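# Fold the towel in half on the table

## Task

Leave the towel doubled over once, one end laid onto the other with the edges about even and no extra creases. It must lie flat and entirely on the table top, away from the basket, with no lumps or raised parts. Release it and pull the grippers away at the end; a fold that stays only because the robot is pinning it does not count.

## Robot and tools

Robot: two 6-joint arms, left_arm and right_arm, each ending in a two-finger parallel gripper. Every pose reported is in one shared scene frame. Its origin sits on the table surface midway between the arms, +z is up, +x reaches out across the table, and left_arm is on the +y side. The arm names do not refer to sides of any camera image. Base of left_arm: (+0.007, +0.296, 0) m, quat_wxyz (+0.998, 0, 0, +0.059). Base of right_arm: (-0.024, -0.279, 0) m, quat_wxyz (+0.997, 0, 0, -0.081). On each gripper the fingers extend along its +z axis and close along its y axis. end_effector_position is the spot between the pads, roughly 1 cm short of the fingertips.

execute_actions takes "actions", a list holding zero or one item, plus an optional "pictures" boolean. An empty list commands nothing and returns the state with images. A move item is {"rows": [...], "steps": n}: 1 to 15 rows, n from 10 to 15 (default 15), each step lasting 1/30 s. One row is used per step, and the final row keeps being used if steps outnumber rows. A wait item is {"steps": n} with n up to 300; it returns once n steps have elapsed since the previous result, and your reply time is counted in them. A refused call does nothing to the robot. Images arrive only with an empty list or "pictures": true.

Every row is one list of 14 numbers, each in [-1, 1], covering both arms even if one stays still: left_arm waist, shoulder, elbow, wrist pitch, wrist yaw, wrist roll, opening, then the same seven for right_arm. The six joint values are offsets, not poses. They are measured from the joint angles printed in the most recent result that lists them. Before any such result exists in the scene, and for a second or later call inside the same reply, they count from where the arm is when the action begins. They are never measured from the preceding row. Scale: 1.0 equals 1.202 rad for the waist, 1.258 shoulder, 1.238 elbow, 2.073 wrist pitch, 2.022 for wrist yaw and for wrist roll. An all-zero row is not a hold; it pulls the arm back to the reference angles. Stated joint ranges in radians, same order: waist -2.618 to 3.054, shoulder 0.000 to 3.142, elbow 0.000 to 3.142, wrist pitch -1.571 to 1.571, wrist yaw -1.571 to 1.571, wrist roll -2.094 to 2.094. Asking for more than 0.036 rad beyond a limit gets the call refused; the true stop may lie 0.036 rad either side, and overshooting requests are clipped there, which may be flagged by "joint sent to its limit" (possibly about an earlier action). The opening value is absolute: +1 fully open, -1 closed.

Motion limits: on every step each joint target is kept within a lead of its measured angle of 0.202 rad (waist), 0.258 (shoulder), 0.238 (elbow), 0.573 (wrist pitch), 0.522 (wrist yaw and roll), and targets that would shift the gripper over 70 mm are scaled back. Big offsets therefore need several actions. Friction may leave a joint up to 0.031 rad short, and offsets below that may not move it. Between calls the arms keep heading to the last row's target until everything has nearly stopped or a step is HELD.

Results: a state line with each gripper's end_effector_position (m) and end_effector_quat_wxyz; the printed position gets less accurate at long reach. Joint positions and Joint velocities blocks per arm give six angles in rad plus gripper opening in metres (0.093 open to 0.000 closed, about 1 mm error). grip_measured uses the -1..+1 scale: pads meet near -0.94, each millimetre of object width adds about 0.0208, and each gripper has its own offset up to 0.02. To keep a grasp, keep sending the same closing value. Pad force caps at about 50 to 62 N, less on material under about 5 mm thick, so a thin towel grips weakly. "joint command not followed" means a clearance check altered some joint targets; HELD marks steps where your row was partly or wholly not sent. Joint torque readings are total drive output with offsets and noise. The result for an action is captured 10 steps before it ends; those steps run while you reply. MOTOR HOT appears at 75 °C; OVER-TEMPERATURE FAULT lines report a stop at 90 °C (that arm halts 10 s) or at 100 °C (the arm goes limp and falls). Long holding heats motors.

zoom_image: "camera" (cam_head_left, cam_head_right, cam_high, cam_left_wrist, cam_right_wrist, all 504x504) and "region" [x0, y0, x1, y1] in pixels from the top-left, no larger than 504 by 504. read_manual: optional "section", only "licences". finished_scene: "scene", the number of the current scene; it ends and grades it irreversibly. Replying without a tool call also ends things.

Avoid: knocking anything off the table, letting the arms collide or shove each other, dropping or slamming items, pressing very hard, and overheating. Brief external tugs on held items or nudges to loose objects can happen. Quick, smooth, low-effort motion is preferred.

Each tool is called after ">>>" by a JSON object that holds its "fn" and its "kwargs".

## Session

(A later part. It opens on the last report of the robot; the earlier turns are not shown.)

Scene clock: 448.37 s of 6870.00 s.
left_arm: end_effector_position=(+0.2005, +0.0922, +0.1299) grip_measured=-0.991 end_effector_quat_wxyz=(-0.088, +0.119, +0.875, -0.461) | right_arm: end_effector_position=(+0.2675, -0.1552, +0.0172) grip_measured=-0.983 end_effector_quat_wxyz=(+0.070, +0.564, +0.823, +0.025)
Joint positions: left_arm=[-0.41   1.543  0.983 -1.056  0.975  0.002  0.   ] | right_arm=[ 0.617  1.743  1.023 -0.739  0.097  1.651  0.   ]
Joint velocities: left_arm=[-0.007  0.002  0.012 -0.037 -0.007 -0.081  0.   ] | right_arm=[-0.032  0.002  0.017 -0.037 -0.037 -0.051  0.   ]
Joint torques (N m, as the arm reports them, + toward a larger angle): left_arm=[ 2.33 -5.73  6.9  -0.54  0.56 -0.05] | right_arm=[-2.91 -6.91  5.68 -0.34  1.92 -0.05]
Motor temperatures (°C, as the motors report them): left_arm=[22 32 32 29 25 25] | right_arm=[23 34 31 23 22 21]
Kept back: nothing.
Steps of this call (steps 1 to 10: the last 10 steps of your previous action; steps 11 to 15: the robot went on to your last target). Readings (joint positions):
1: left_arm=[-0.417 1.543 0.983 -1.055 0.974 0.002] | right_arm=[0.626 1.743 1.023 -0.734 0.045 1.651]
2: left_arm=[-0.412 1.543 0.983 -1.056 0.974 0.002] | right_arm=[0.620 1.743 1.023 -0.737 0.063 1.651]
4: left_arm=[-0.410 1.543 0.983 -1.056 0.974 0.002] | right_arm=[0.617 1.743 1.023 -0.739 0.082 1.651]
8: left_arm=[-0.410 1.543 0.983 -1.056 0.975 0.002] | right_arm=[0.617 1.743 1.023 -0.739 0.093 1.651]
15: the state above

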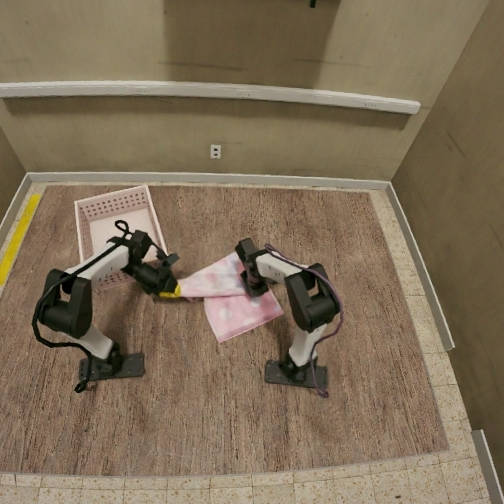

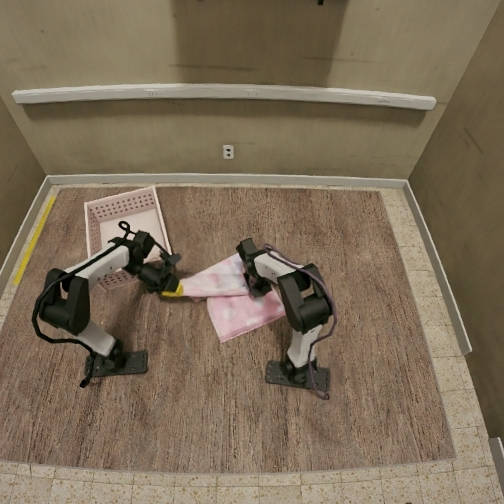

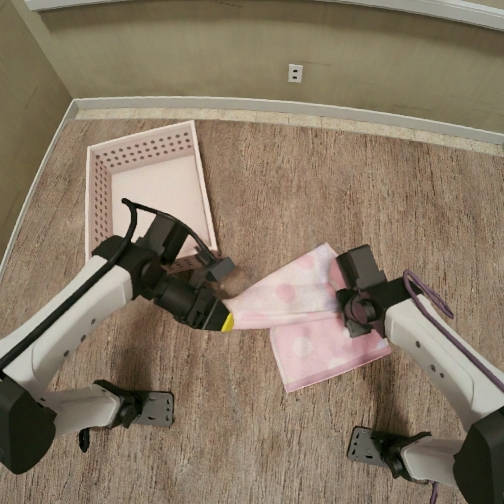

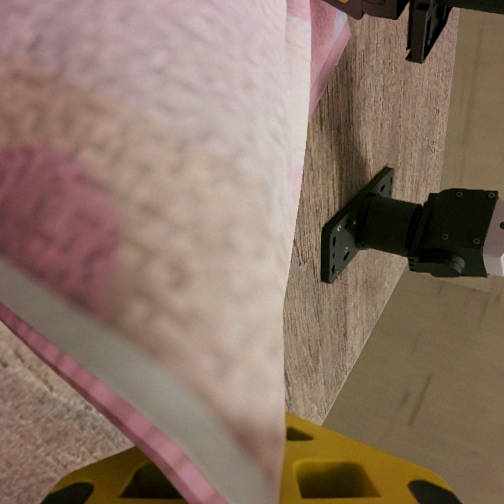

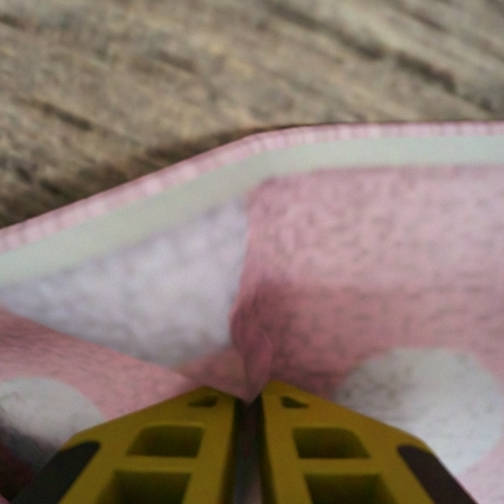

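>>> {"fn": "execute_actions", "kwargs": {"actions": [{"rows":[[0.03,0,0,-0.05,0,0,-1,-0.05,0,0,-0.04,0.12,0,-1],[0.04,0,0,-0.06,0,0,-1,-0.06,0,0,-0.04,0.14,0,-1],[0.05,0,0,-0.07,0,0,-1,-0.07,0,0,-0.04,0.16,0,-1],[0.06,0,0,-0.08,0,0,-1,-0.08,0,0,-0.04,0.18,0,-1]],"steps":15}]}}

>>> {"fn": "execute_actions", "kwargs": {"actions": [{"steps":15}], "pictures": true}}

Scene clock: 449.30 s of 6870.00 s.
left_arm: end_effector_position=(+0.2019, +0.0980, +0.1311) grip_measured=-0.991 end_effector_quat_wxyz=(-0.092, +0.101, +0.876, -0.463) | right_arm: end_effector_position=(+0.2744, -0.1715, +0.0185) grip_measured=-0.983 end_effector_quat_wxyz=(+0.097, +0.574, +0.813, +0.008)
Joint positions: left_arm=[-0.383  1.543  0.983 -1.081  0.982  0.002  0.   ] | right_arm=[ 0.594  1.743  1.023 -0.739  0.159  1.651  0.   ]
Joint velocities: left_arm=[ 0.198 -0.012 -0.002 -0.139  0.037 -0.037  0.   ] | right_arm=[-0.203 -0.012  0.007  0.051  0.359 -0.007  0.   ]
Joint torques (N m, as the arm reports them, + toward a larger angle): left_arm=[ 3.03 -5.64  6.74 -0.92  0.42 -0.06] | right_arm=[-4.52 -6.87  5.7  -0.32  2.38 -0.08]
Motor temperatures (°C, as the motors report them): left_arm=[22 32 32 29 25 25] | right_arm=[23 34 31 23 23 21]
Steps of this call (steps 1 to 15: the robot went on to your last target; steps 16 to 23: nothing new was sent; steps 24 to 28: the first 5 steps of this action). Readings (joint positions):
24: left_arm=[-0.409 1.543 0.983 -1.058 0.976 0.002] | right_arm=[0.617 1.743 1.023 -0.739 0.103 1.651]
25: left_arm=[-0.407 1.543 0.983 -1.061 0.977 0.002] | right_arm=[0.614 1.743 1.023 -0.739 0.113 1.651]
27: left_arm=[-0.392 1.543 0.983 -1.075 0.980 0.002] | right_arm=[0.602 1.743 1.023 -0.739 0.145 1.651]
28: the state above

Scene clock: 449.80 s of 6870.00 s.
left_arm: end_effector_position=(+0.2022, +0.0986, +0.1330) grip_measured=-0.991 end_effector_quat_wxyz=(-0.094, +0.095, +0.873, -0.469) | right_arm: end_effector_position=(+0.2769, -0.1777, +0.0193) grip_measured=-0.983 end_effector_quat_wxyz=(+0.108, +0.577, +0.810, +0.001)
Joint positions: left_arm=[-0.375  1.543  0.983 -1.088  0.995  0.002  0.   ] | right_arm=[ 0.587  1.743  1.023 -0.739  0.186  1.651  0.   ]
Joint velocities: left_arm=[-0.007  0.002  0.002 -0.022 -0.007 -0.022  0.   ] | right_arm=[-0.007 -0.012  0.007 -0.051  0.051 -0.037  0.   ]
Joint torques (N m, as the arm reports them, + toward a larger angle): left_arm=[ 3.43 -5.71  6.8  -1.06  0.4  -0.06] | right_arm=[-4.93 -6.91  5.68 -0.32  2.6  -0.08]
Motor temperatures (°C, as the motors report them): left_arm=[22 32 32 29 25 25] | right_arm=[23 34 31 23 23 21]
Kept back: nothing.
Steps of this call (steps 1 to 10: the last 10 steps of your previous action; steps 11 to 15: the robot went on to your last target). Readings (joint positions):
1: left_arm=[-0.377 1.543 0.983 -1.084 0.984 0.002] | right_arm=[0.589 1.743 1.023 -0.739 0.168 1.651]
2: left_arm=[-0.375 1.543 0.983 -1.085 0.987 0.002] | right_arm=[0.587 1.743 1.023 -0.739 0.173 1.651]
4: left_arm=[-0.375 1.543 0.983 -1.087 0.990 0.002] | right_arm=[0.587 1.743 1.023 -0.739 0.179 1.651]
8: left_arm=[-0.375 1.543 0.983 -1.088 0.994 0.002] | right_arm=[0.587 1.743 1.023 -0.739 0.184 1.651]
15: the state above

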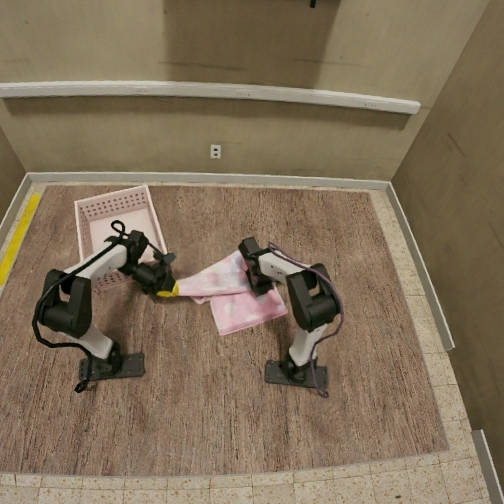

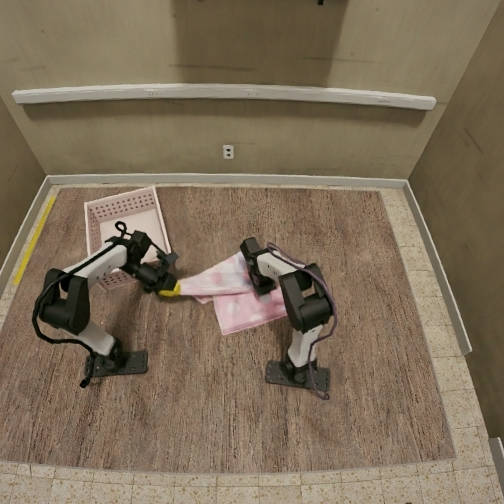

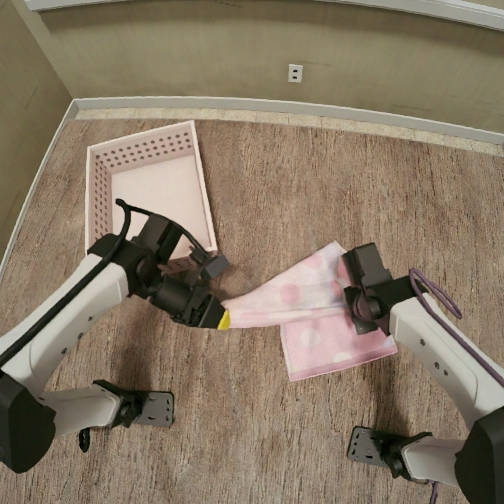

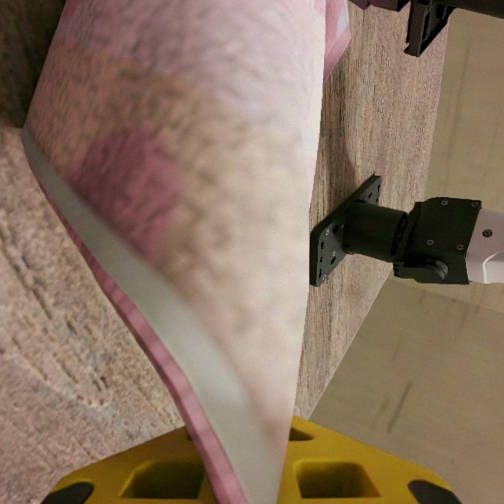

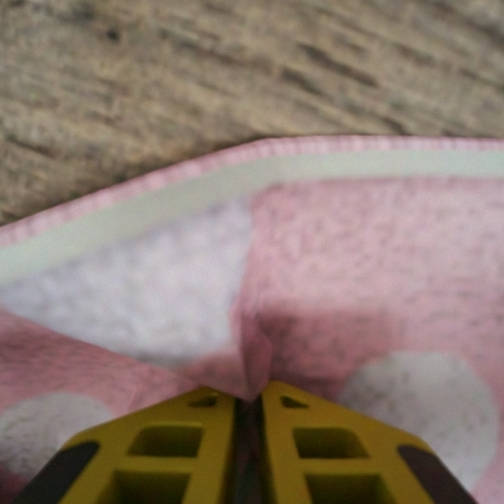

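>>> {"fn": "execute_actions", "kwargs": {"actions": [{"rows":[[-0.01,0,0,0,0,0,-1,0,0,0,0,0,0,-1],[-0.02,0,0,0,0,0,-1,0.01,0,0,0,-0.03,0,-1],[-0.03,0,0,0,0,0,-1,0.03,0,0,0,-0.06,0,-1],[-0.04,0,0,0,0,0,-1,0.04,0,0,0,-0.09,0,-1],[-0.05,0,0,0.01,0,0,-1,0.05,0,0,0,-0.09,0,-1],[-0.05,0,0,0.01,0,0,-1,0.06,0,0,0,-0.09,0,-1],[-0.05,0,0,0.01,0,0,-1,0.06,0,0,0,-0.09,0,-1],[-0.05,0,0,0.01,0,0,-1,0.06,0,0,0,-0.09,0,-1],[-0.05,0,0,0.01,0,0,-1,0.06,0,0,0,-0.09,0,-1],[-0.05,0,0,0.01,0,0,-1,0.06,0,0,0,-0.09,0,-0.2],[-0.05,0,0,0.01,0,0,-1,0.06,0,0,0,-0.09,0,-0.2],[-0.05,0,0,0.01,0,0,-1,0.06,0,0,0,-0.09,0,-0.2],[-0.05,0,0,0.01,0,0,-1,0.08,-0.03,0.1,-0.1,-0.09,0,-0.2],[-0.05,0,0,0.01,0,0,-1,0.1,-0.03,0.18,-0.17,-0.09,0,-0.2]],"steps":15}]}}

>>> {"fn": "execute_actions", "kwargs": {"actions": [{"steps":30}], "pictures": true}}

Scene clock: 450.80 s of 6870.00 s.
left_arm: end_effector_position=(+0.1990, +0.0872, +0.1327) grip_measured=-0.991 end_effector_quat_wxyz=(-0.088, +0.126, +0.869, -0.470) | right_arm: end_effector_position=(+0.2639, -0.1293, +0.0181) grip_measured=-0.984 end_effector_quat_wxyz=(+0.041, +0.548, +0.833, +0.062)
Joint positions: left_arm=[-0.423  1.544  0.983 -1.046  0.998  0.002  0.   ] | right_arm=[ 0.65   1.74   1.023 -0.706  0.013  1.651  0.   ]
Joint velocities: left_arm=[-0.261 -0.007 -0.017  0.007 -0.022  0.022  0.   ] | right_arm=[ 0.369 -0.007  0.027  0.037 -0.549 -0.095  0.   ]
Joint torques (N m, as the arm reports them, + toward a larger angle): left_arm=[ 0.41 -5.96  6.9   0.12  0.6  -0.07] | right_arm=[-1.8  -6.79  5.73  0.3   0.88 -0.08]
Motor temperatures (°C, as the motors report them): left_arm=[22 32 32 30 24 25] | right_arm=[23 34 31 23 24 21]
Steps of this call (steps 1 to 15: the robot went on to your last target; steps 16 to 25: nothing new was sent; steps 26 to 30: the first 5 steps of this action). Readings (joint positions):
26: left_arm=[-0.380 1.543 0.983 -1.076 0.996 0.002] | right_arm=[0.591 1.742 1.023 -0.733 0.156 1.651]
27: left_arm=[-0.390 1.544 0.983 -1.060 0.998 0.002] | right_arm=[0.602 1.741 1.023 -0.723 0.115 1.651]
29: left_arm=[-0.414 1.544 0.983 -1.047 0.998 0.002] | right_arm=[0.636 1.740 1.023 -0.707 0.040 1.651]
30: the state above

Scene clock: 451.80 s of 6870.00 s.
left_arm: end_effector_position=(+0.1952, +0.0854, +0.1328) grip_measured=-0.991 end_effector_quat_wxyz=(-0.095, +0.129, +0.869, -0.469) | right_arm: end_effector_position=(+0.2381, -0.1208, +0.0746) grip_measured=-0.203 end_effector_quat_wxyz=(+0.000, +0.528, +0.849, +0.011)
Joint positions: left_arm=[-0.435  1.544  0.983 -1.055  0.998  0.002  0.   ] | right_arm=[ 0.702  1.707  1.235 -1.079 -0.01   1.651  0.035]
Joint velocities: left_arm=[-0.017  0.002  0.002  0.037 -0.051 -0.007  0.   ] | right_arm=[-0.007  0.002  0.012 -0.007 -0.037 -0.022  0.   ]
Joint torques (N m, as the arm reports them, + toward a larger angle): left_arm=[-0.02 -5.8   6.94  0.19  0.58 -0.06] | right_arm=[ 0.54 -7.    6.78  0.24  0.23 -0.08]
Motor temperatures (°C, as the motors report them): left_arm=[22 32 32 30 25 25] | right_arm=[23 34 31 23 24 21]
Kept back: nothing.
Steps of this call (steps 1 to 10: the last 10 steps of your previous action; steps 11 to 30: the robot went on to your last target). Readings (joint positions):
1: left_arm=[-0.430 1.544 0.983 -1.046 0.998 0.002] | right_arm=[0.661 1.740 1.023 -0.706 -0.003 1.651]
2: left_arm=[-0.434 1.544 0.983 -1.046 0.998 0.002] | right_arm=[0.667 1.740 1.023 -0.706 -0.013 1.651]
4: left_arm=[-0.435 1.544 0.983 -1.046 0.998 0.002] | right_arm=[0.670 1.740 1.023 -0.707 -0.022 1.651]
8: left_arm=[-0.435 1.544 0.983 -1.048 0.998 0.002] | right_arm=[0.669 1.741 1.041 -0.752 -0.020 1.651]
30: the state above

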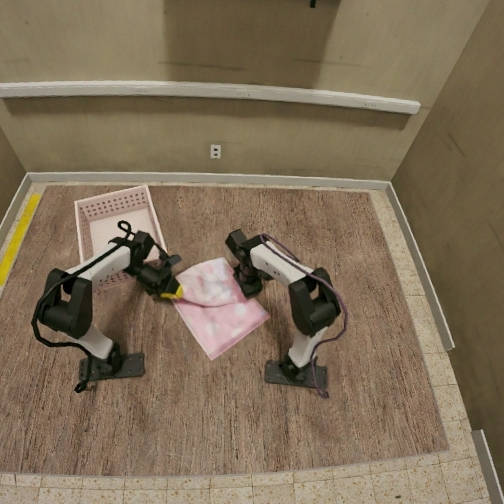

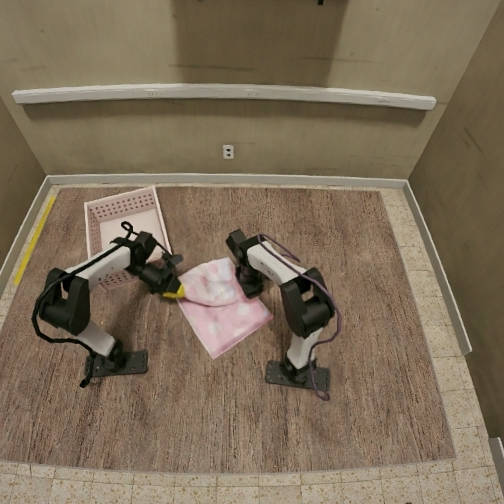

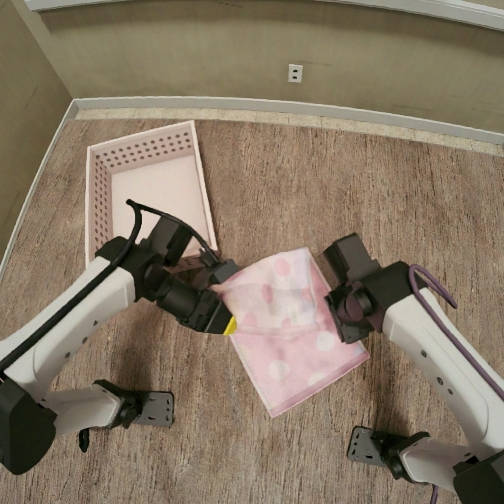

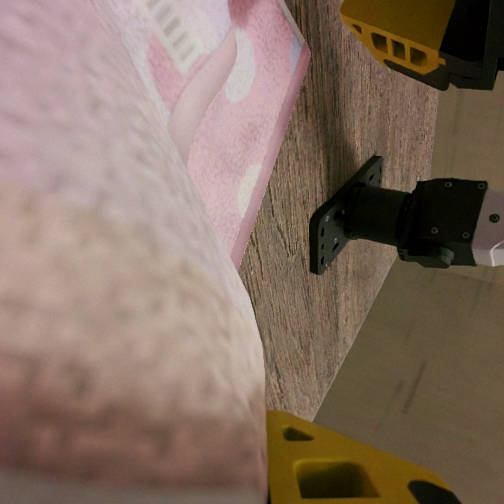

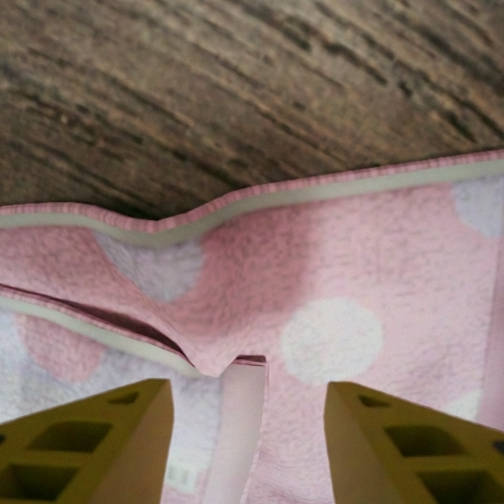

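>>> {"fn": "execute_actions", "kwargs": {"actions": [{"rows":[[0,0,0,0,0,0,-1,0.075,0.075,0.05,0.012,0,-0.825,0.1]],"steps":15}]}}

>>> {"fn": "execute_actions", "kwargs": {"actions": [{"steps":40}], "pictures": true}}

Scene clock: 455.50 s of 6870.00 s.
left_arm: end_effector_position=(+0.1952, +0.0854, +0.1328) grip_measured=-0.991 end_effector_quat_wxyz=(-0.095, +0.129, +0.869, -0.469) | right_arm: end_effector_position=(+0.2329, -0.0935, +0.0594) grip_measured=+0.097 end_effector_quat_wxyz=(-0.007, +0.268, +0.963, -0.003)
Joint positions: left_arm=[-0.435  1.544  0.983 -1.055  0.998  0.002  0.   ] | right_arm=[ 0.785  1.789  1.27  -1.064 -0.007  1.165  0.05 ]
Joint velocities: left_arm=[ 0.002  0.012 -0.007  0.051 -0.037  0.022  0.   ] | right_arm=[ 0.315  0.291 -0.022  0.066 -0.081 -2.806  0.   ]
Joint torques (N m, as the arm reports them, + toward a larger angle): left_arm=[ 0.04 -5.71  6.92  0.3   0.6  -0.04] | right_arm=[-0.8  -8.01  7.8   0.3   0.18 -0.05]
Motor temperatures (°C, as the motors report them): left_arm=[22 32 32 29 25 25] | right_arm=[23 34 32 23 23 21]
Steps of this call (steps 1 to 15: the robot went on to your last target; steps 16 to 106: nothing new was sent; steps 107 to 111: the first 5 steps of this action). Readings (joint positions):
107: left_arm=[-0.435 1.544 0.983 -1.055 0.998 0.002] | right_arm=[0.711 1.718 1.243 -1.088 -0.005 1.567]
108: left_arm=[-0.435 1.544 0.983 -1.055 0.998 0.002] | right_arm=[0.730 1.738 1.257 -1.087 -0.004 1.467]
110: left_arm=[-0.435 1.544 0.983 -1.055 0.998 0.002] | right_arm=[0.772 1.777 1.270 -1.069 -0.005 1.266]
111: the state above

Scene clock: 456.83 s of 6870.00 s.
left_arm: end_effector_position=(+0.1952, +0.0854, +0.1328) grip_measured=-0.991 end_effector_quat_wxyz=(-0.095, +0.129, +0.869, -0.469) | right_arm: end_effector_position=(+0.2306, -0.0912, +0.0559) grip_measured=+0.097 end_effector_quat_wxyz=(-0.013, -0.315, +0.949, +0.001)
Joint positions: left_arm=[-0.435  1.544  0.983 -1.055  0.998  0.002  0.   ] | right_arm=[ 0.795  1.801  1.27  -1.063 -0.009 -0.01   0.05 ]
Joint velocities: left_arm=[-0.012 -0.017 -0.007  0.066  0.007 -0.022  0.   ] | right_arm=[ 0.002  0.007 -0.007  0.007 -0.022 -0.051 -0.   ]
Joint torques (N m, as the arm reports them, + toward a larger angle): left_arm=[ 0.09 -5.75  6.83  0.3   0.6  -0.07] | right_arm=[-0.03 -7.57  7.84  0.44  0.06 -0.15]
Motor temperatures (°C, as the motors report them): left_arm=[22 32 32 29 25 25] | right_arm=[23 34 32 23 23 21]
Kept back: nothing.
Steps of this call (steps 1 to 10: the last 10 steps of your previous action; steps 11 to 40: the robot went on to your last target). Readings (joint positions):
1: left_arm=[-0.435 1.544 0.983 -1.055 0.998 0.002] | right_arm=[0.793 1.797 1.270 -1.064 -0.009 1.064]
2: left_arm=[-0.435 1.544 0.983 -1.055 0.998 0.002] | right_arm=[0.795 1.801 1.270 -1.064 -0.009 0.964]
4: left_arm=[-0.435 1.544 0.983 -1.055 0.998 0.002] | right_arm=[0.795 1.801 1.270 -1.064 -0.009 0.764]
8: left_arm=[-0.435 1.544 0.983 -1.055 0.998 0.002] | right_arm=[0.795 1.801 1.270 -1.063 -0.009 0.369]
40: the state above

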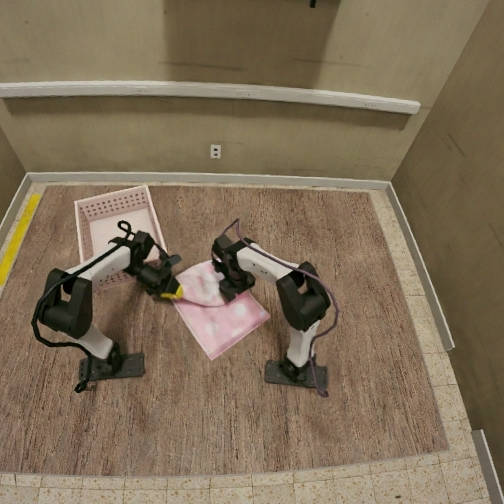

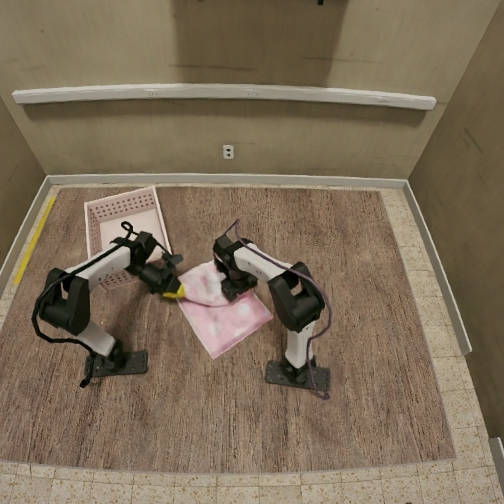

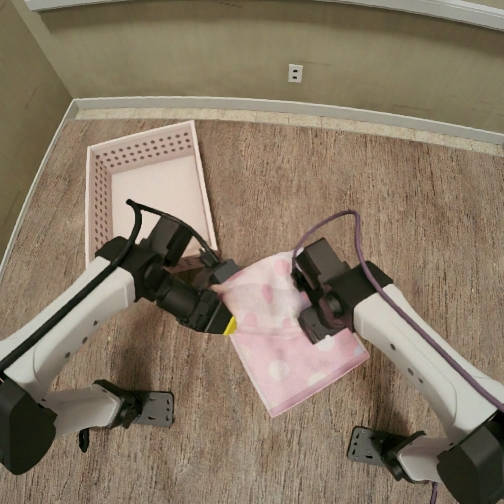

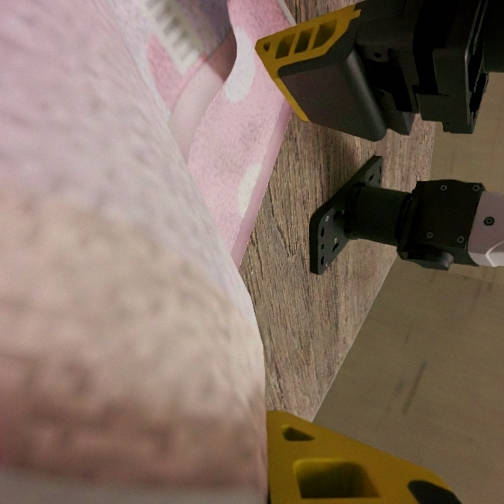

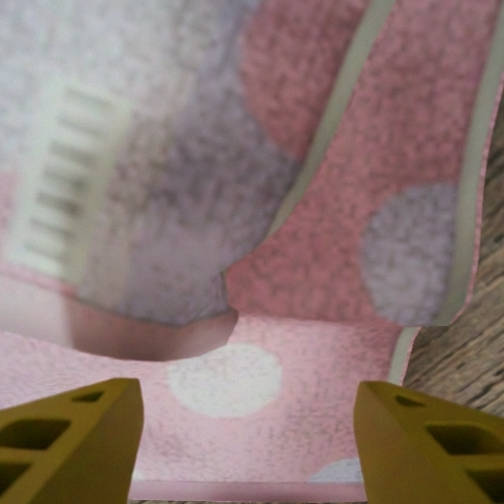

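>>> {"fn": "execute_actions", "kwargs": {"actions": [{"rows":[[0,0,0,0,0,0,-1,-0.02,0.005,-0.02,0.04,0,0,0.1],[0,0,0,0,0,0,-1,-0.02,0.01,-0.035,0.06,0,0,0.1],[0,0,0,0,0,0,-1,-0.02,0.015,-0.05,0.075,0,0,0.1],[0,0,0,0,0,0,-1,-0.02,0.02,-0.065,0.09,0,0,0.1],[0,0,0,0,0,0,-1,-0.02,0.025,-0.08,0.1,0,0,0.1],[0,0,0,0,0,0,-1,-0.02,0.03,-0.09,0.1,0,0,0.1],[0,0,0,0,0,0,-1,-0.02,0.035,-0.1,0.1,0,0,0.1],[0,0,0,0,0,0,-1,-0.02,0.045,-0.11,0.1,0,0,0.1],[0,0,0,0,0,0,-1,-0.02,0.06,-0.12,0.1,0,0,0.1],[0,0,0,0,0,0,-1,-0.02,0.075,-0.135,0.1,0,0,0.1],[0,0,0,0,0,0,-1,-0.02,0.09,-0.15,0.1,0,0,0.1]],"steps":15}]}}

>>> {"fn": "execute_actions", "kwargs": {"actions": [{"steps":15}], "pictures": true}}

Scene clock: 457.77 s of 6870.00 s.
left_arm: end_effector_position=(+0.1952, +0.0854, +0.1328) grip_measured=-0.991 end_effector_quat_wxyz=(-0.095, +0.129, +0.869, -0.469) | right_arm: end_effector_position=(+0.2421, -0.0892, +0.0445) grip_measured=+0.097 end_effector_quat_wxyz=(+0.013, -0.308, +0.951, +0.009)
Joint positions: left_arm=[-0.435  1.544  0.983 -1.055  0.998  0.002  0.   ] | right_arm=[ 0.779  1.804  1.227 -0.962 -0.009 -0.01   0.05 ]
Joint velocities: left_arm=[ 0.007  0.002 -0.007  0.007 -0.007 -0.007  0.   ] | right_arm=[-0.081  0.061 -0.486  0.696 -0.007  0.022  0.   ]
Joint torques (N m, as the arm reports them, + toward a larger angle): left_arm=[ 0.07 -5.73  6.92  0.32  0.61 -0.06] | right_arm=[-0.22 -5.81  3.83  0.43  0.07 -0.07]
Motor temperatures (°C, as the motors report them): left_arm=[22 32 32 29 25 25] | right_arm=[23 34 32 23 23 21]
Steps of this call (steps 1 to 15: the robot went on to your last target; steps 16 to 23: nothing new was sent; steps 24 to 28: the first 5 steps of this action). Readings (joint positions):
24: left_arm=[-0.435 1.544 0.983 -1.055 0.998 0.002] | right_arm=[0.793 1.801 1.269 -1.057 -0.009 -0.010]
25: left_arm=[-0.435 1.544 0.983 -1.055 0.998 0.002] | right_arm=[0.790 1.801 1.264 -1.038 -0.009 -0.010]
27: left_arm=[-0.435 1.544 0.983 -1.055 0.998 0.002] | right_arm=[0.782 1.802 1.242 -0.987 -0.009 -0.010]
28: the state above

Scene clock: 458.27 s of 6870.00 s.
left_arm: end_effector_position=(+0.1952, +0.0854, +0.1328) grip_measured=-0.991 end_effector_quat_wxyz=(-0.095, +0.129, +0.869, -0.469) | right_arm: end_effector_position=(+0.2326, -0.0942, +0.0128) grip_measured=+0.097 end_effector_quat_wxyz=(-0.010, -0.306, +0.952, +0.010)
Joint positions: left_arm=[-0.435  1.544  0.983 -1.055  0.998  0.002  0.   ] | right_arm=[ 0.774  1.852  1.151 -0.884 -0.026 -0.01   0.05 ]
Joint velocities: left_arm=[-0.002  0.012 -0.002 -0.037  0.081  0.007  0.   ] | right_arm=[ 0.002 -0.002 -0.012 -0.11   0.007 -0.022 -0.   ]
Joint torques (N m, as the arm reports them, + toward a larger angle): left_arm=[ 0.1  -5.7   6.88  0.3   0.61 -0.06] | right_arm=[-0.13 -2.8   0.57  0.68  0.21 -0.08]
Motor temperatures (°C, as the motors report them): left_arm=[22 32 32 29 25 25] | right_arm=[23 34 32 23 23 21]
Kept back: nothing.
Steps of this call (steps 1 to 10: the last 10 steps of your previous action; steps 11 to 15: the robot went on to your last target). Readings (joint positions):
1: left_arm=[-0.435 1.544 0.983 -1.055 0.998 0.002] | right_arm=[0.777 1.809 1.210 -0.940 -0.009 -0.010]
2: left_arm=[-0.435 1.544 0.983 -1.055 0.998 0.002] | right_arm=[0.777 1.816 1.195 -0.924 -0.009 -0.010]
4: left_arm=[-0.435 1.544 0.983 -1.055 0.998 0.002] | right_arm=[0.777 1.836 1.167 -0.903 -0.009 -0.010]
8: left_arm=[-0.435 1.544 0.983 -1.055 0.998 0.002] | right_arm=[0.775 1.852 1.151 -0.884 -0.024 -0.010]
15: the state above

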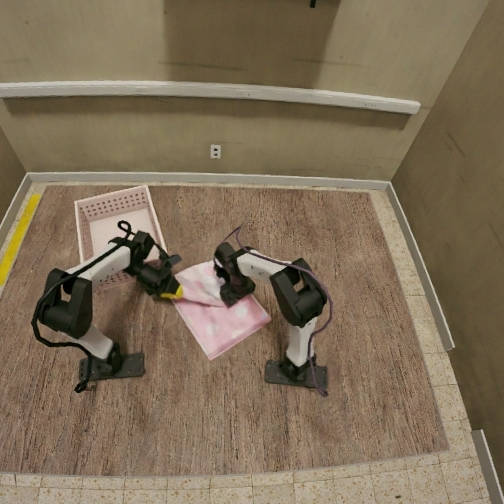

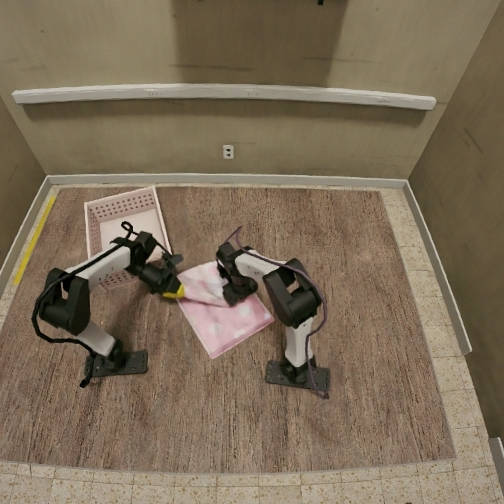

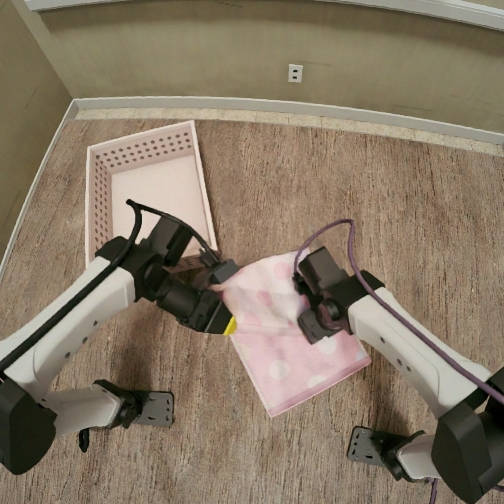

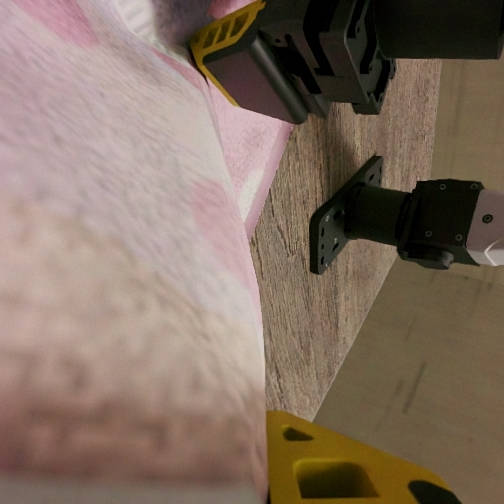

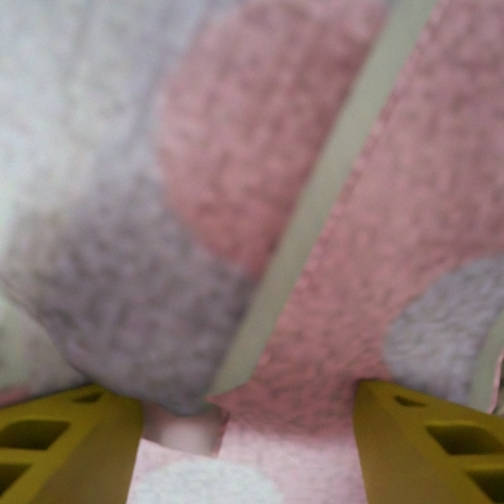

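>>> {"fn": "execute_actions", "kwargs": {"actions": [{"rows":[[0,0,0,0,0,0,-1,0,0.06,-0.055,0,0,0,0.0],[0,0,0,0,0,0,-1,0,0.06,-0.055,0,0,0,-0.1],[0,0,0,0,0,0,-1,0,0.06,-0.055,0,0,0,-0.2],[0,0,0,0,0,0,-1,0,0.06,-0.055,0,0,0,-0.3],[0,0,0,0,0,0,-1,0,0.06,-0.055,0,0,0,-0.4],[0,0,0,0,0,0,-1,0,0.06,-0.055,0,0,0,-0.5]],"steps":10}]}}

>>> {"fn": "execute_actions", "kwargs": {"actions": [{"steps":12}], "pictures": true}}

Scene clock: 458.73 s of 6870.00 s.
left_arm: end_effector_position=(+0.1952, +0.0854, +0.1328) grip_measured=-0.991 end_effector_quat_wxyz=(-0.095, +0.129, +0.869, -0.469) | right_arm: end_effector_position=(+0.2326, -0.0942, +0.0128) grip_measured=+0.097 end_effector_quat_wxyz=(-0.010, -0.306, +0.952, +0.010)
Joint positions: left_arm=[-0.435  1.544  0.983 -1.055  0.998  0.002  0.   ] | right_arm=[ 0.774  1.852  1.151 -0.884 -0.026 -0.01   0.05 ]
Joint velocities: left_arm=[-0.007  0.002 -0.017 -0.007  0.007  0.007  0.   ] | right_arm=[-0.002 -0.012  0.007 -0.11  -0.022  0.007 -0.   ]
Joint torques (N m, as the arm reports them, + toward a larger angle): left_arm=[ 0.06 -5.73  6.93  0.31  0.61 -0.04] | right_arm=[-0.12 -2.8   0.58  0.68  0.21 -0.08]
Motor temperatures (°C, as the motors report them): left_arm=[22 32 32 29 25 25] | right_arm=[23 34 32 23 23 21]
Kept back: the last 10 steps of this action.
Steps of this call (steps 1 to 14: the robot went on to your last target). Readings (joint positions):
1: left_arm=[-0.435 1.544 0.983 -1.055 0.998 0.002] | right_arm=[0.774 1.852 1.151 -0.884 -0.026 -0.010]
2: left_arm=[-0.435 1.544 0.983 -1.055 0.998 0.002] | right_arm=[0.774 1.852 1.151 -0.884 -0.026 -0.010]
4: left_arm=[-0.435 1.544 0.983 -1.055 0.998 0.002] | right_arm=[0.774 1.852 1.151 -0.884 -0.026 -0.010]
8: left_arm=[-0.435 1.544 0.983 -1.055 0.998 0.002] | right_arm=[0.774 1.852 1.151 -0.884 -0.026 -0.010]
14: the state above

Scene clock: 459.13 s of 6870.00 s.
left_arm: end_effector_position=(+0.1952, +0.0854, +0.1328) grip_measured=-0.991 end_effector_quat_wxyz=(-0.095, +0.129, +0.869, -0.469) | right_arm: end_effector_position=(+0.2270, -0.0871, +0.0128) grip_measured=-0.495 end_effector_quat_wxyz=(-0.019, -0.306, +0.951, +0.035)
Joint positions: left_arm=[-0.435  1.544  0.983 -1.055  0.998  0.002  0.   ] | right_arm=[ 0.776  1.853  1.151 -0.885 -0.078 -0.01   0.021]
Joint velocities: left_arm=[-0.017  0.002  0.007  0.007  0.007 -0.051  0.   ] | right_arm=[-0.012  0.022 -0.012 -0.007  0.022 -0.022  0.   ]
Joint torques (N m, as the arm reports them, + toward a larger angle): left_arm=[ 0.06 -5.72  6.91  0.3   0.61 -0.07] | right_arm=[ 0.04 -1.91  0.47  0.39  0.48 -0.08]
Motor temperatures (°C, as the motors report them): left_arm=[22 32 32 29 25 25] | right_arm=[23 34 32 23 23 21]
Kept back: nothing.
Steps of this call (steps 1 to 10: the last 10 steps of your previous action; steps 11 to 12: the robot went on to your last target). Readings (joint positions):
1: left_arm=[-0.435 1.544 0.983 -1.055 0.998 0.002] | right_arm=[0.774 1.852 1.151 -0.885 -0.030 -0.010]
2: left_arm=[-0.435 1.544 0.983 -1.055 0.998 0.002] | right_arm=[0.774 1.852 1.151 -0.885 -0.037 -0.010]
4: left_arm=[-0.435 1.544 0.983 -1.055 0.998 0.002] | right_arm=[0.774 1.853 1.151 -0.885 -0.055 -0.010]
8: left_arm=[-0.435 1.544 0.983 -1.055 0.998 0.002] | right_arm=[0.776 1.853 1.151 -0.885 -0.078 -0.010]
12: the state above

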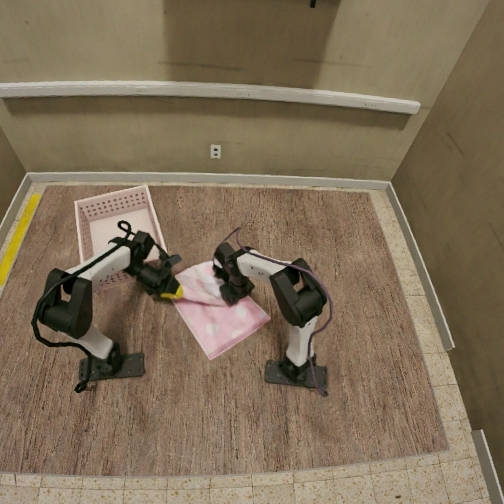

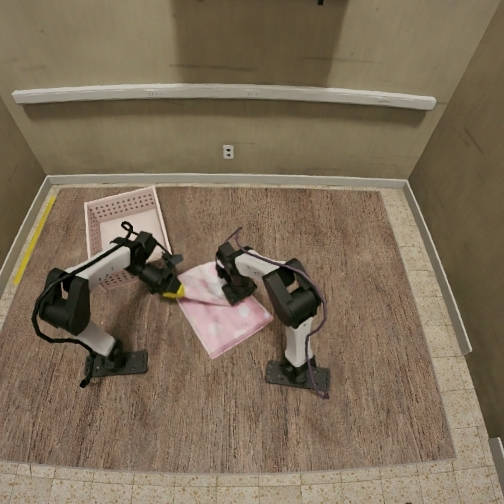

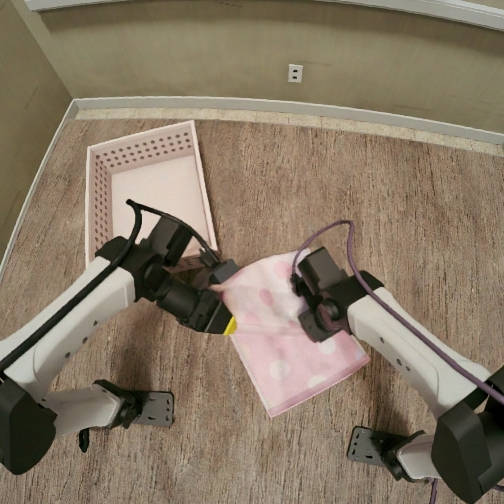

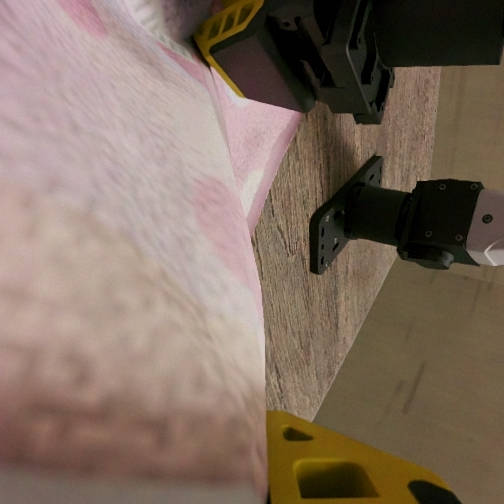

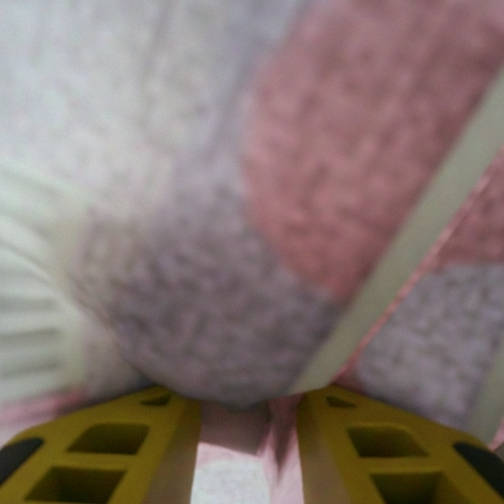

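>>> {"fn": "execute_actions", "kwargs": {"actions": [{"rows":[[0,0,0,0,0,0,-1,0,0.08,-0.07,0,-0.02,0,-1]],"steps":10}]}}

>>> {"fn": "execute_actions", "kwargs": {"actions": [{"steps":12}], "pictures": true}}

Scene clock: 459.37 s of 6870.00 s.
left_arm: end_effector_position=(+0.1952, +0.0854, +0.1328) grip_measured=-0.991 end_effector_quat_wxyz=(-0.095, +0.129, +0.869, -0.469) | right_arm: end_effector_position=(+0.2270, -0.0871, +0.0128) grip_measured=-0.495 end_effector_quat_wxyz=(-0.019, -0.306, +0.951, +0.035)
Joint positions: left_arm=[-0.435  1.544  0.983 -1.055  0.998  0.002  0.   ] | right_arm=[ 0.776  1.853  1.151 -0.885 -0.078 -0.01   0.021]
Joint velocities: left_arm=[-0.007 -0.017  0.007 -0.051  0.007  0.007  0.   ] | right_arm=[ 0.002  0.007 -0.017  0.037 -0.007 -0.007  0.001]
Joint torques (N m, as the arm reports them, + toward a larger angle): left_arm=[ 0.05 -5.79  6.86  0.3   0.6  -0.05] | right_arm=[ 0.06 -1.91  0.48  0.39  0.48 -0.08]
Motor temperatures (°C, as the motors report them): left_arm=[22 32 32 29 25 25] | right_arm=[23 34 32 23 23 21]
Kept back: the last 10 steps of this action.
Steps of this call (steps 1 to 7: the robot went on to your last target). Readings (joint positions):
1: left_arm=[-0.435 1.544 0.983 -1.055 0.998 0.002] | right_arm=[0.776 1.853 1.151 -0.885 -0.078 -0.010]
2: left_arm=[-0.435 1.544 0.983 -1.055 0.998 0.002] | right_arm=[0.776 1.853 1.151 -0.885 -0.078 -0.010]
4: left_arm=[-0.435 1.544 0.983 -1.055 0.998 0.002] | right_arm=[0.776 1.853 1.151 -0.885 -0.078 -0.010]
7: the state above

Scene clock: 459.77 s of 6870.00 s.
left_arm: end_effector_position=(+0.1952, +0.0854, +0.1328) grip_measured=-0.991 end_effector_quat_wxyz=(-0.095, +0.129, +0.869, -0.469) | right_arm: end_effector_position=(+0.2265, -0.0887, +0.0099) grip_measured=-0.985 end_effector_quat_wxyz=(-0.025, -0.302, +0.952, +0.038)
Joint positions: left_arm=[-0.435  1.544  0.983 -1.055  0.998  0.002  0.   ] | right_arm=[ 0.767  1.861  1.148 -0.883 -0.087 -0.01   0.   ]
Joint velocities: left_arm=[-0.002  0.002  0.002 -0.007  0.007 -0.007  0.   ] | right_arm=[ 0.007  0.002  0.012 -0.066  0.007 -0.066  0.   ]
Joint torques (N m, as the arm reports them, + toward a larger angle): left_arm=[ 0.07 -5.75  6.84  0.33  0.6  -0.05] | right_arm=[ 0.85 -0.41 -0.7   0.34 -0.24 -0.08]
Motor temperatures (°C, as the motors report them): left_arm=[22 32 32 29 25 25] | right_arm=[23 34 32 23 23 21]
Kept back: nothing.
Steps of this call (steps 1 to 10: the last 10 steps of your previous action; steps 11 to 12: the robot went on to your last target). Readings (joint positions):
1: left_arm=[-0.435 1.544 0.983 -1.055 0.998 0.002] | right_arm=[0.776 1.856 1.150 -0.885 -0.088 -0.010]
2: left_arm=[-0.435 1.544 0.983 -1.055 0.998 0.002] | right_arm=[0.775 1.857 1.150 -0.885 -0.090 -0.010]
4: left_arm=[-0.435 1.544 0.983 -1.055 0.998 0.002] | right_arm=[0.769 1.859 1.148 -0.884 -0.087 -0.010]
8: left_arm=[-0.435 1.544 0.983 -1.055 0.998 0.002] | right_arm=[0.767 1.861 1.148 -0.883 -0.087 -0.010]
12: the state above

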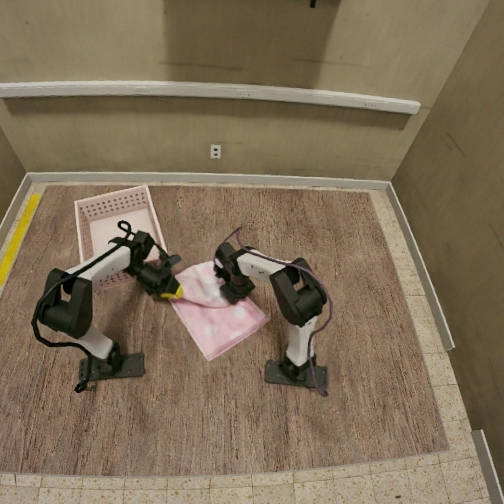

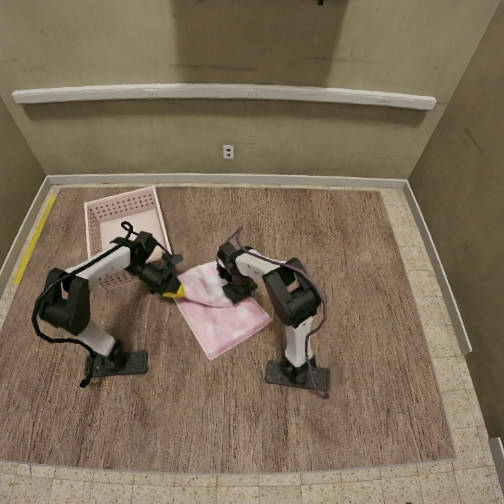

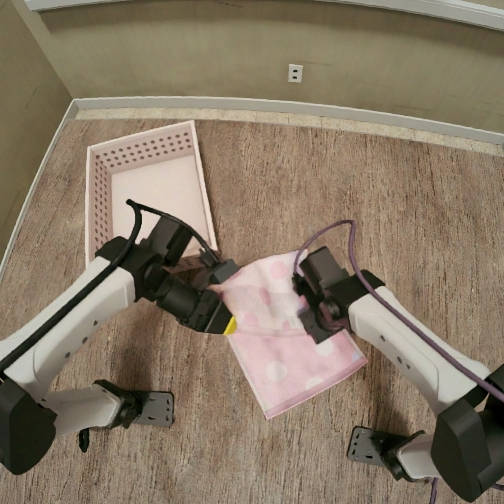

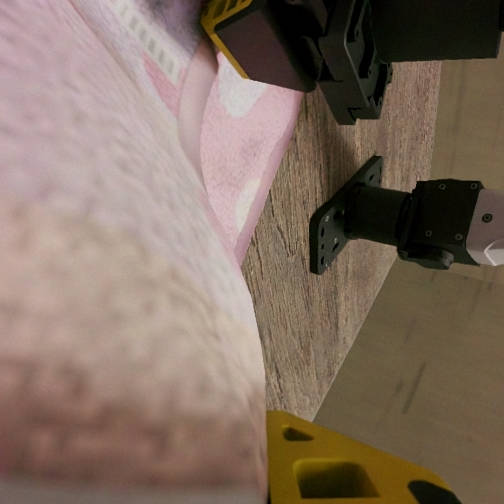

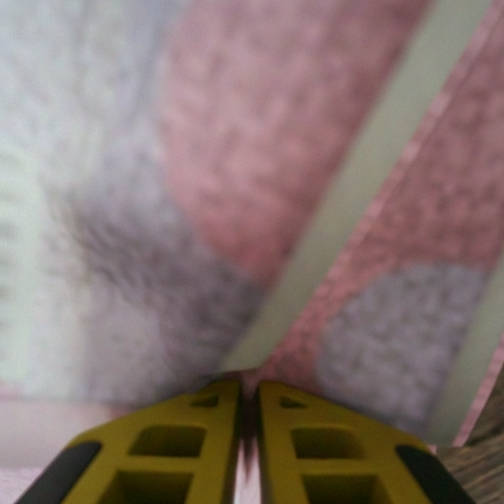

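Open, lift, and look.

>>> {"fn": "execute_actions", "kwargs": {"actions": [{"rows":[[0,0,0,0,0,0,-1,0,-0.01,0.01,0,0,0,-0.6],[0,0,0,0,0,0,-1,0,-0.01,0.01,0,0,0,-0.6],[0,0,0,0,0,0,-1,0,-0.02,0.04,-0.04,0.04,0,-0.6],[0,0,0,0,0,0,-1,0,-0.04,0.08,-0.08,0.04,0,-0.3],[0,0,0,0,0,0,-1,0,-0.05,0.12,-0.09,0.04,0,0.1]],"steps":15}]}}

>>> {"fn": "execute_actions", "kwargs": {"actions": [{"steps":22}], "pictures": true}}

Scene clock: 460.47 s of 6870.00 s.
left_arm: end_effector_position=(+0.1952, +0.0854, +0.1328) grip_measured=-0.991 end_effector_quat_wxyz=(-0.095, +0.129, +0.869, -0.469) | right_arm: end_effector_position=(+0.2300, -0.0935, +0.0250) grip_measured=-0.189 end_effector_quat_wxyz=(-0.026, -0.301, +0.953, +0.020)
Joint positions: left_arm=[-0.435  1.544  0.983 -1.055  0.998  0.002  0.   ] | right_arm=[ 0.766  1.847  1.197 -0.958 -0.053 -0.01   0.036]
Joint velocities: left_arm=[-0.012 -0.002 -0.002 -0.022  0.007  0.022  0.   ] | right_arm=[-0.002 -0.027  0.794 -1.062  0.315  0.022  0.421]
Joint torques (N m, as the arm reports them, + toward a larger angle): left_arm=[ 0.05 -5.66  6.95  0.31  0.61 -0.06] | right_arm=[  0.21 -11.51   9.5    0.89   0.09  -0.09]
Motor temperatures (°C, as the motors report them): left_arm=[22 32 32 29 25 25] | right_arm=[23 34 32 23 23 21]
Steps of this call (steps 1 to 15: the robot went on to your last target; step 16: nothing new was sent; steps 17 to 21: the first 5 steps of this action). Readings (joint positions):
17: left_arm=[-0.435 1.544 0.983 -1.055 0.998 0.002] | right_arm=[0.766 1.853 1.153 -0.885 -0.086 -0.010]
18: left_arm=[-0.435 1.544 0.983 -1.055 0.998 0.002] | right_arm=[0.766 1.849 1.154 -0.885 -0.086 -0.010]
20: left_arm=[-0.435 1.544 0.983 -1.055 0.998 0.002] | right_arm=[0.766 1.848 1.173 -0.922 -0.065 -0.010]
21: the state above

Scene clock: 461.20 s of 6870.00 s.
left_arm: end_effector_position=(+0.1952, +0.0854, +0.1328) grip_measured=-0.991 end_effector_quat_wxyz=(-0.095, +0.129, +0.869, -0.469) | right_arm: end_effector_position=(+0.2376, -0.0956, +0.0562) grip_measured=+0.097 end_effector_quat_wxyz=(-0.011, -0.302, +0.953, +0.006)
Joint positions: left_arm=[-0.435  1.544  0.983 -1.055  0.998  0.002  0.   ] | right_arm=[ 0.766  1.807  1.278 -1.06  -0.017 -0.01   0.05 ]
Joint velocities: left_arm=[-0.002 -0.002  0.007 -0.066  0.007  0.007  0.   ] | right_arm=[-0.017 -0.002 -0.012 -0.007 -0.007 -0.022 -0.001]
Joint torques (N m, as the arm reports them, + toward a larger angle): left_arm=[ 0.02 -5.73  6.92  0.31  0.61 -0.06] | right_arm=[ 0.2  -8.37  7.25  0.26  0.16 -0.07]
Motor temperatures (°C, as the motors report them): left_arm=[22 32 32 29 25 25] | right_arm=[23 34 32 23 23 21]
Kept back: nothing.
Steps of this call (steps 1 to 10: the last 10 steps of your previous action; steps 11 to 22: the robot went on to your last target). Readings (joint positions):
1: left_arm=[-0.435 1.544 0.983 -1.055 0.998 0.002] | right_arm=[0.766 1.843 1.222 -0.985 -0.046 -0.010]
2: left_arm=[-0.435 1.544 0.983 -1.055 0.998 0.002] | right_arm=[0.766 1.835 1.244 -0.999 -0.040 -0.010]
4: left_arm=[-0.435 1.544 0.983 -1.055 0.998 0.002] | right_arm=[0.766 1.817 1.270 -1.012 -0.032 -0.010]
8: left_arm=[-0.435 1.544 0.983 -1.055 0.998 0.002] | right_arm=[0.766 1.807 1.278 -1.035 -0.023 -0.010]
22: the state above

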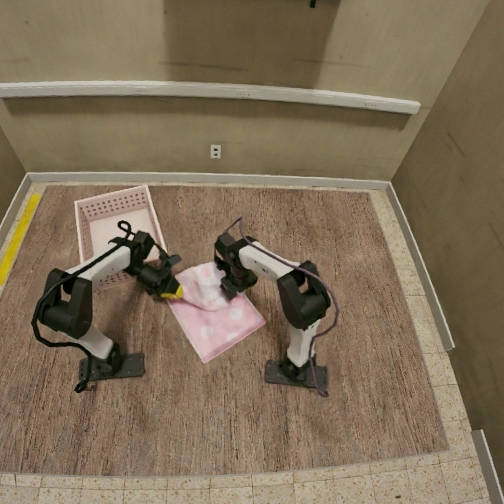

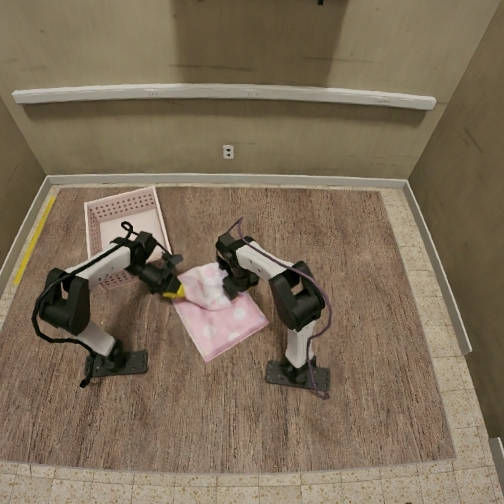

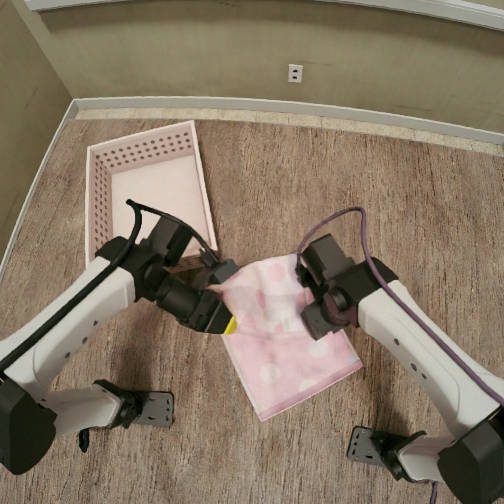

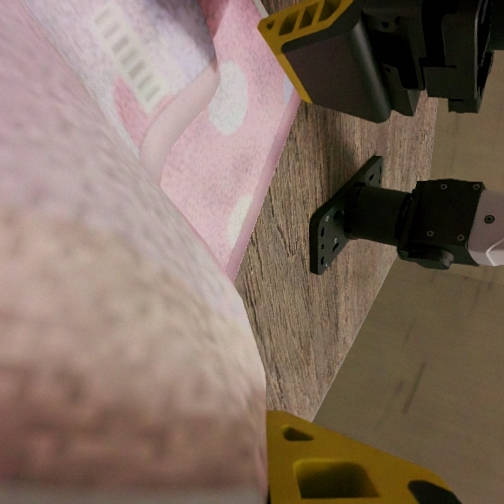

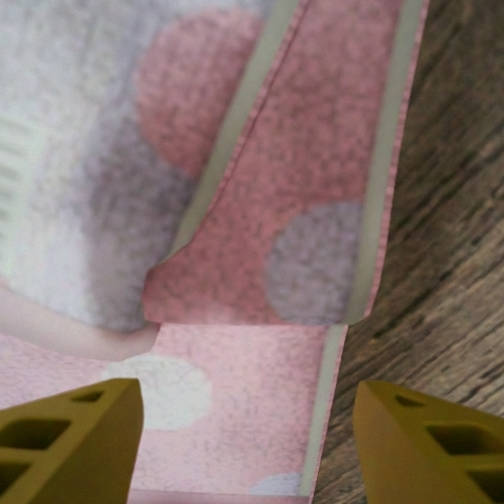

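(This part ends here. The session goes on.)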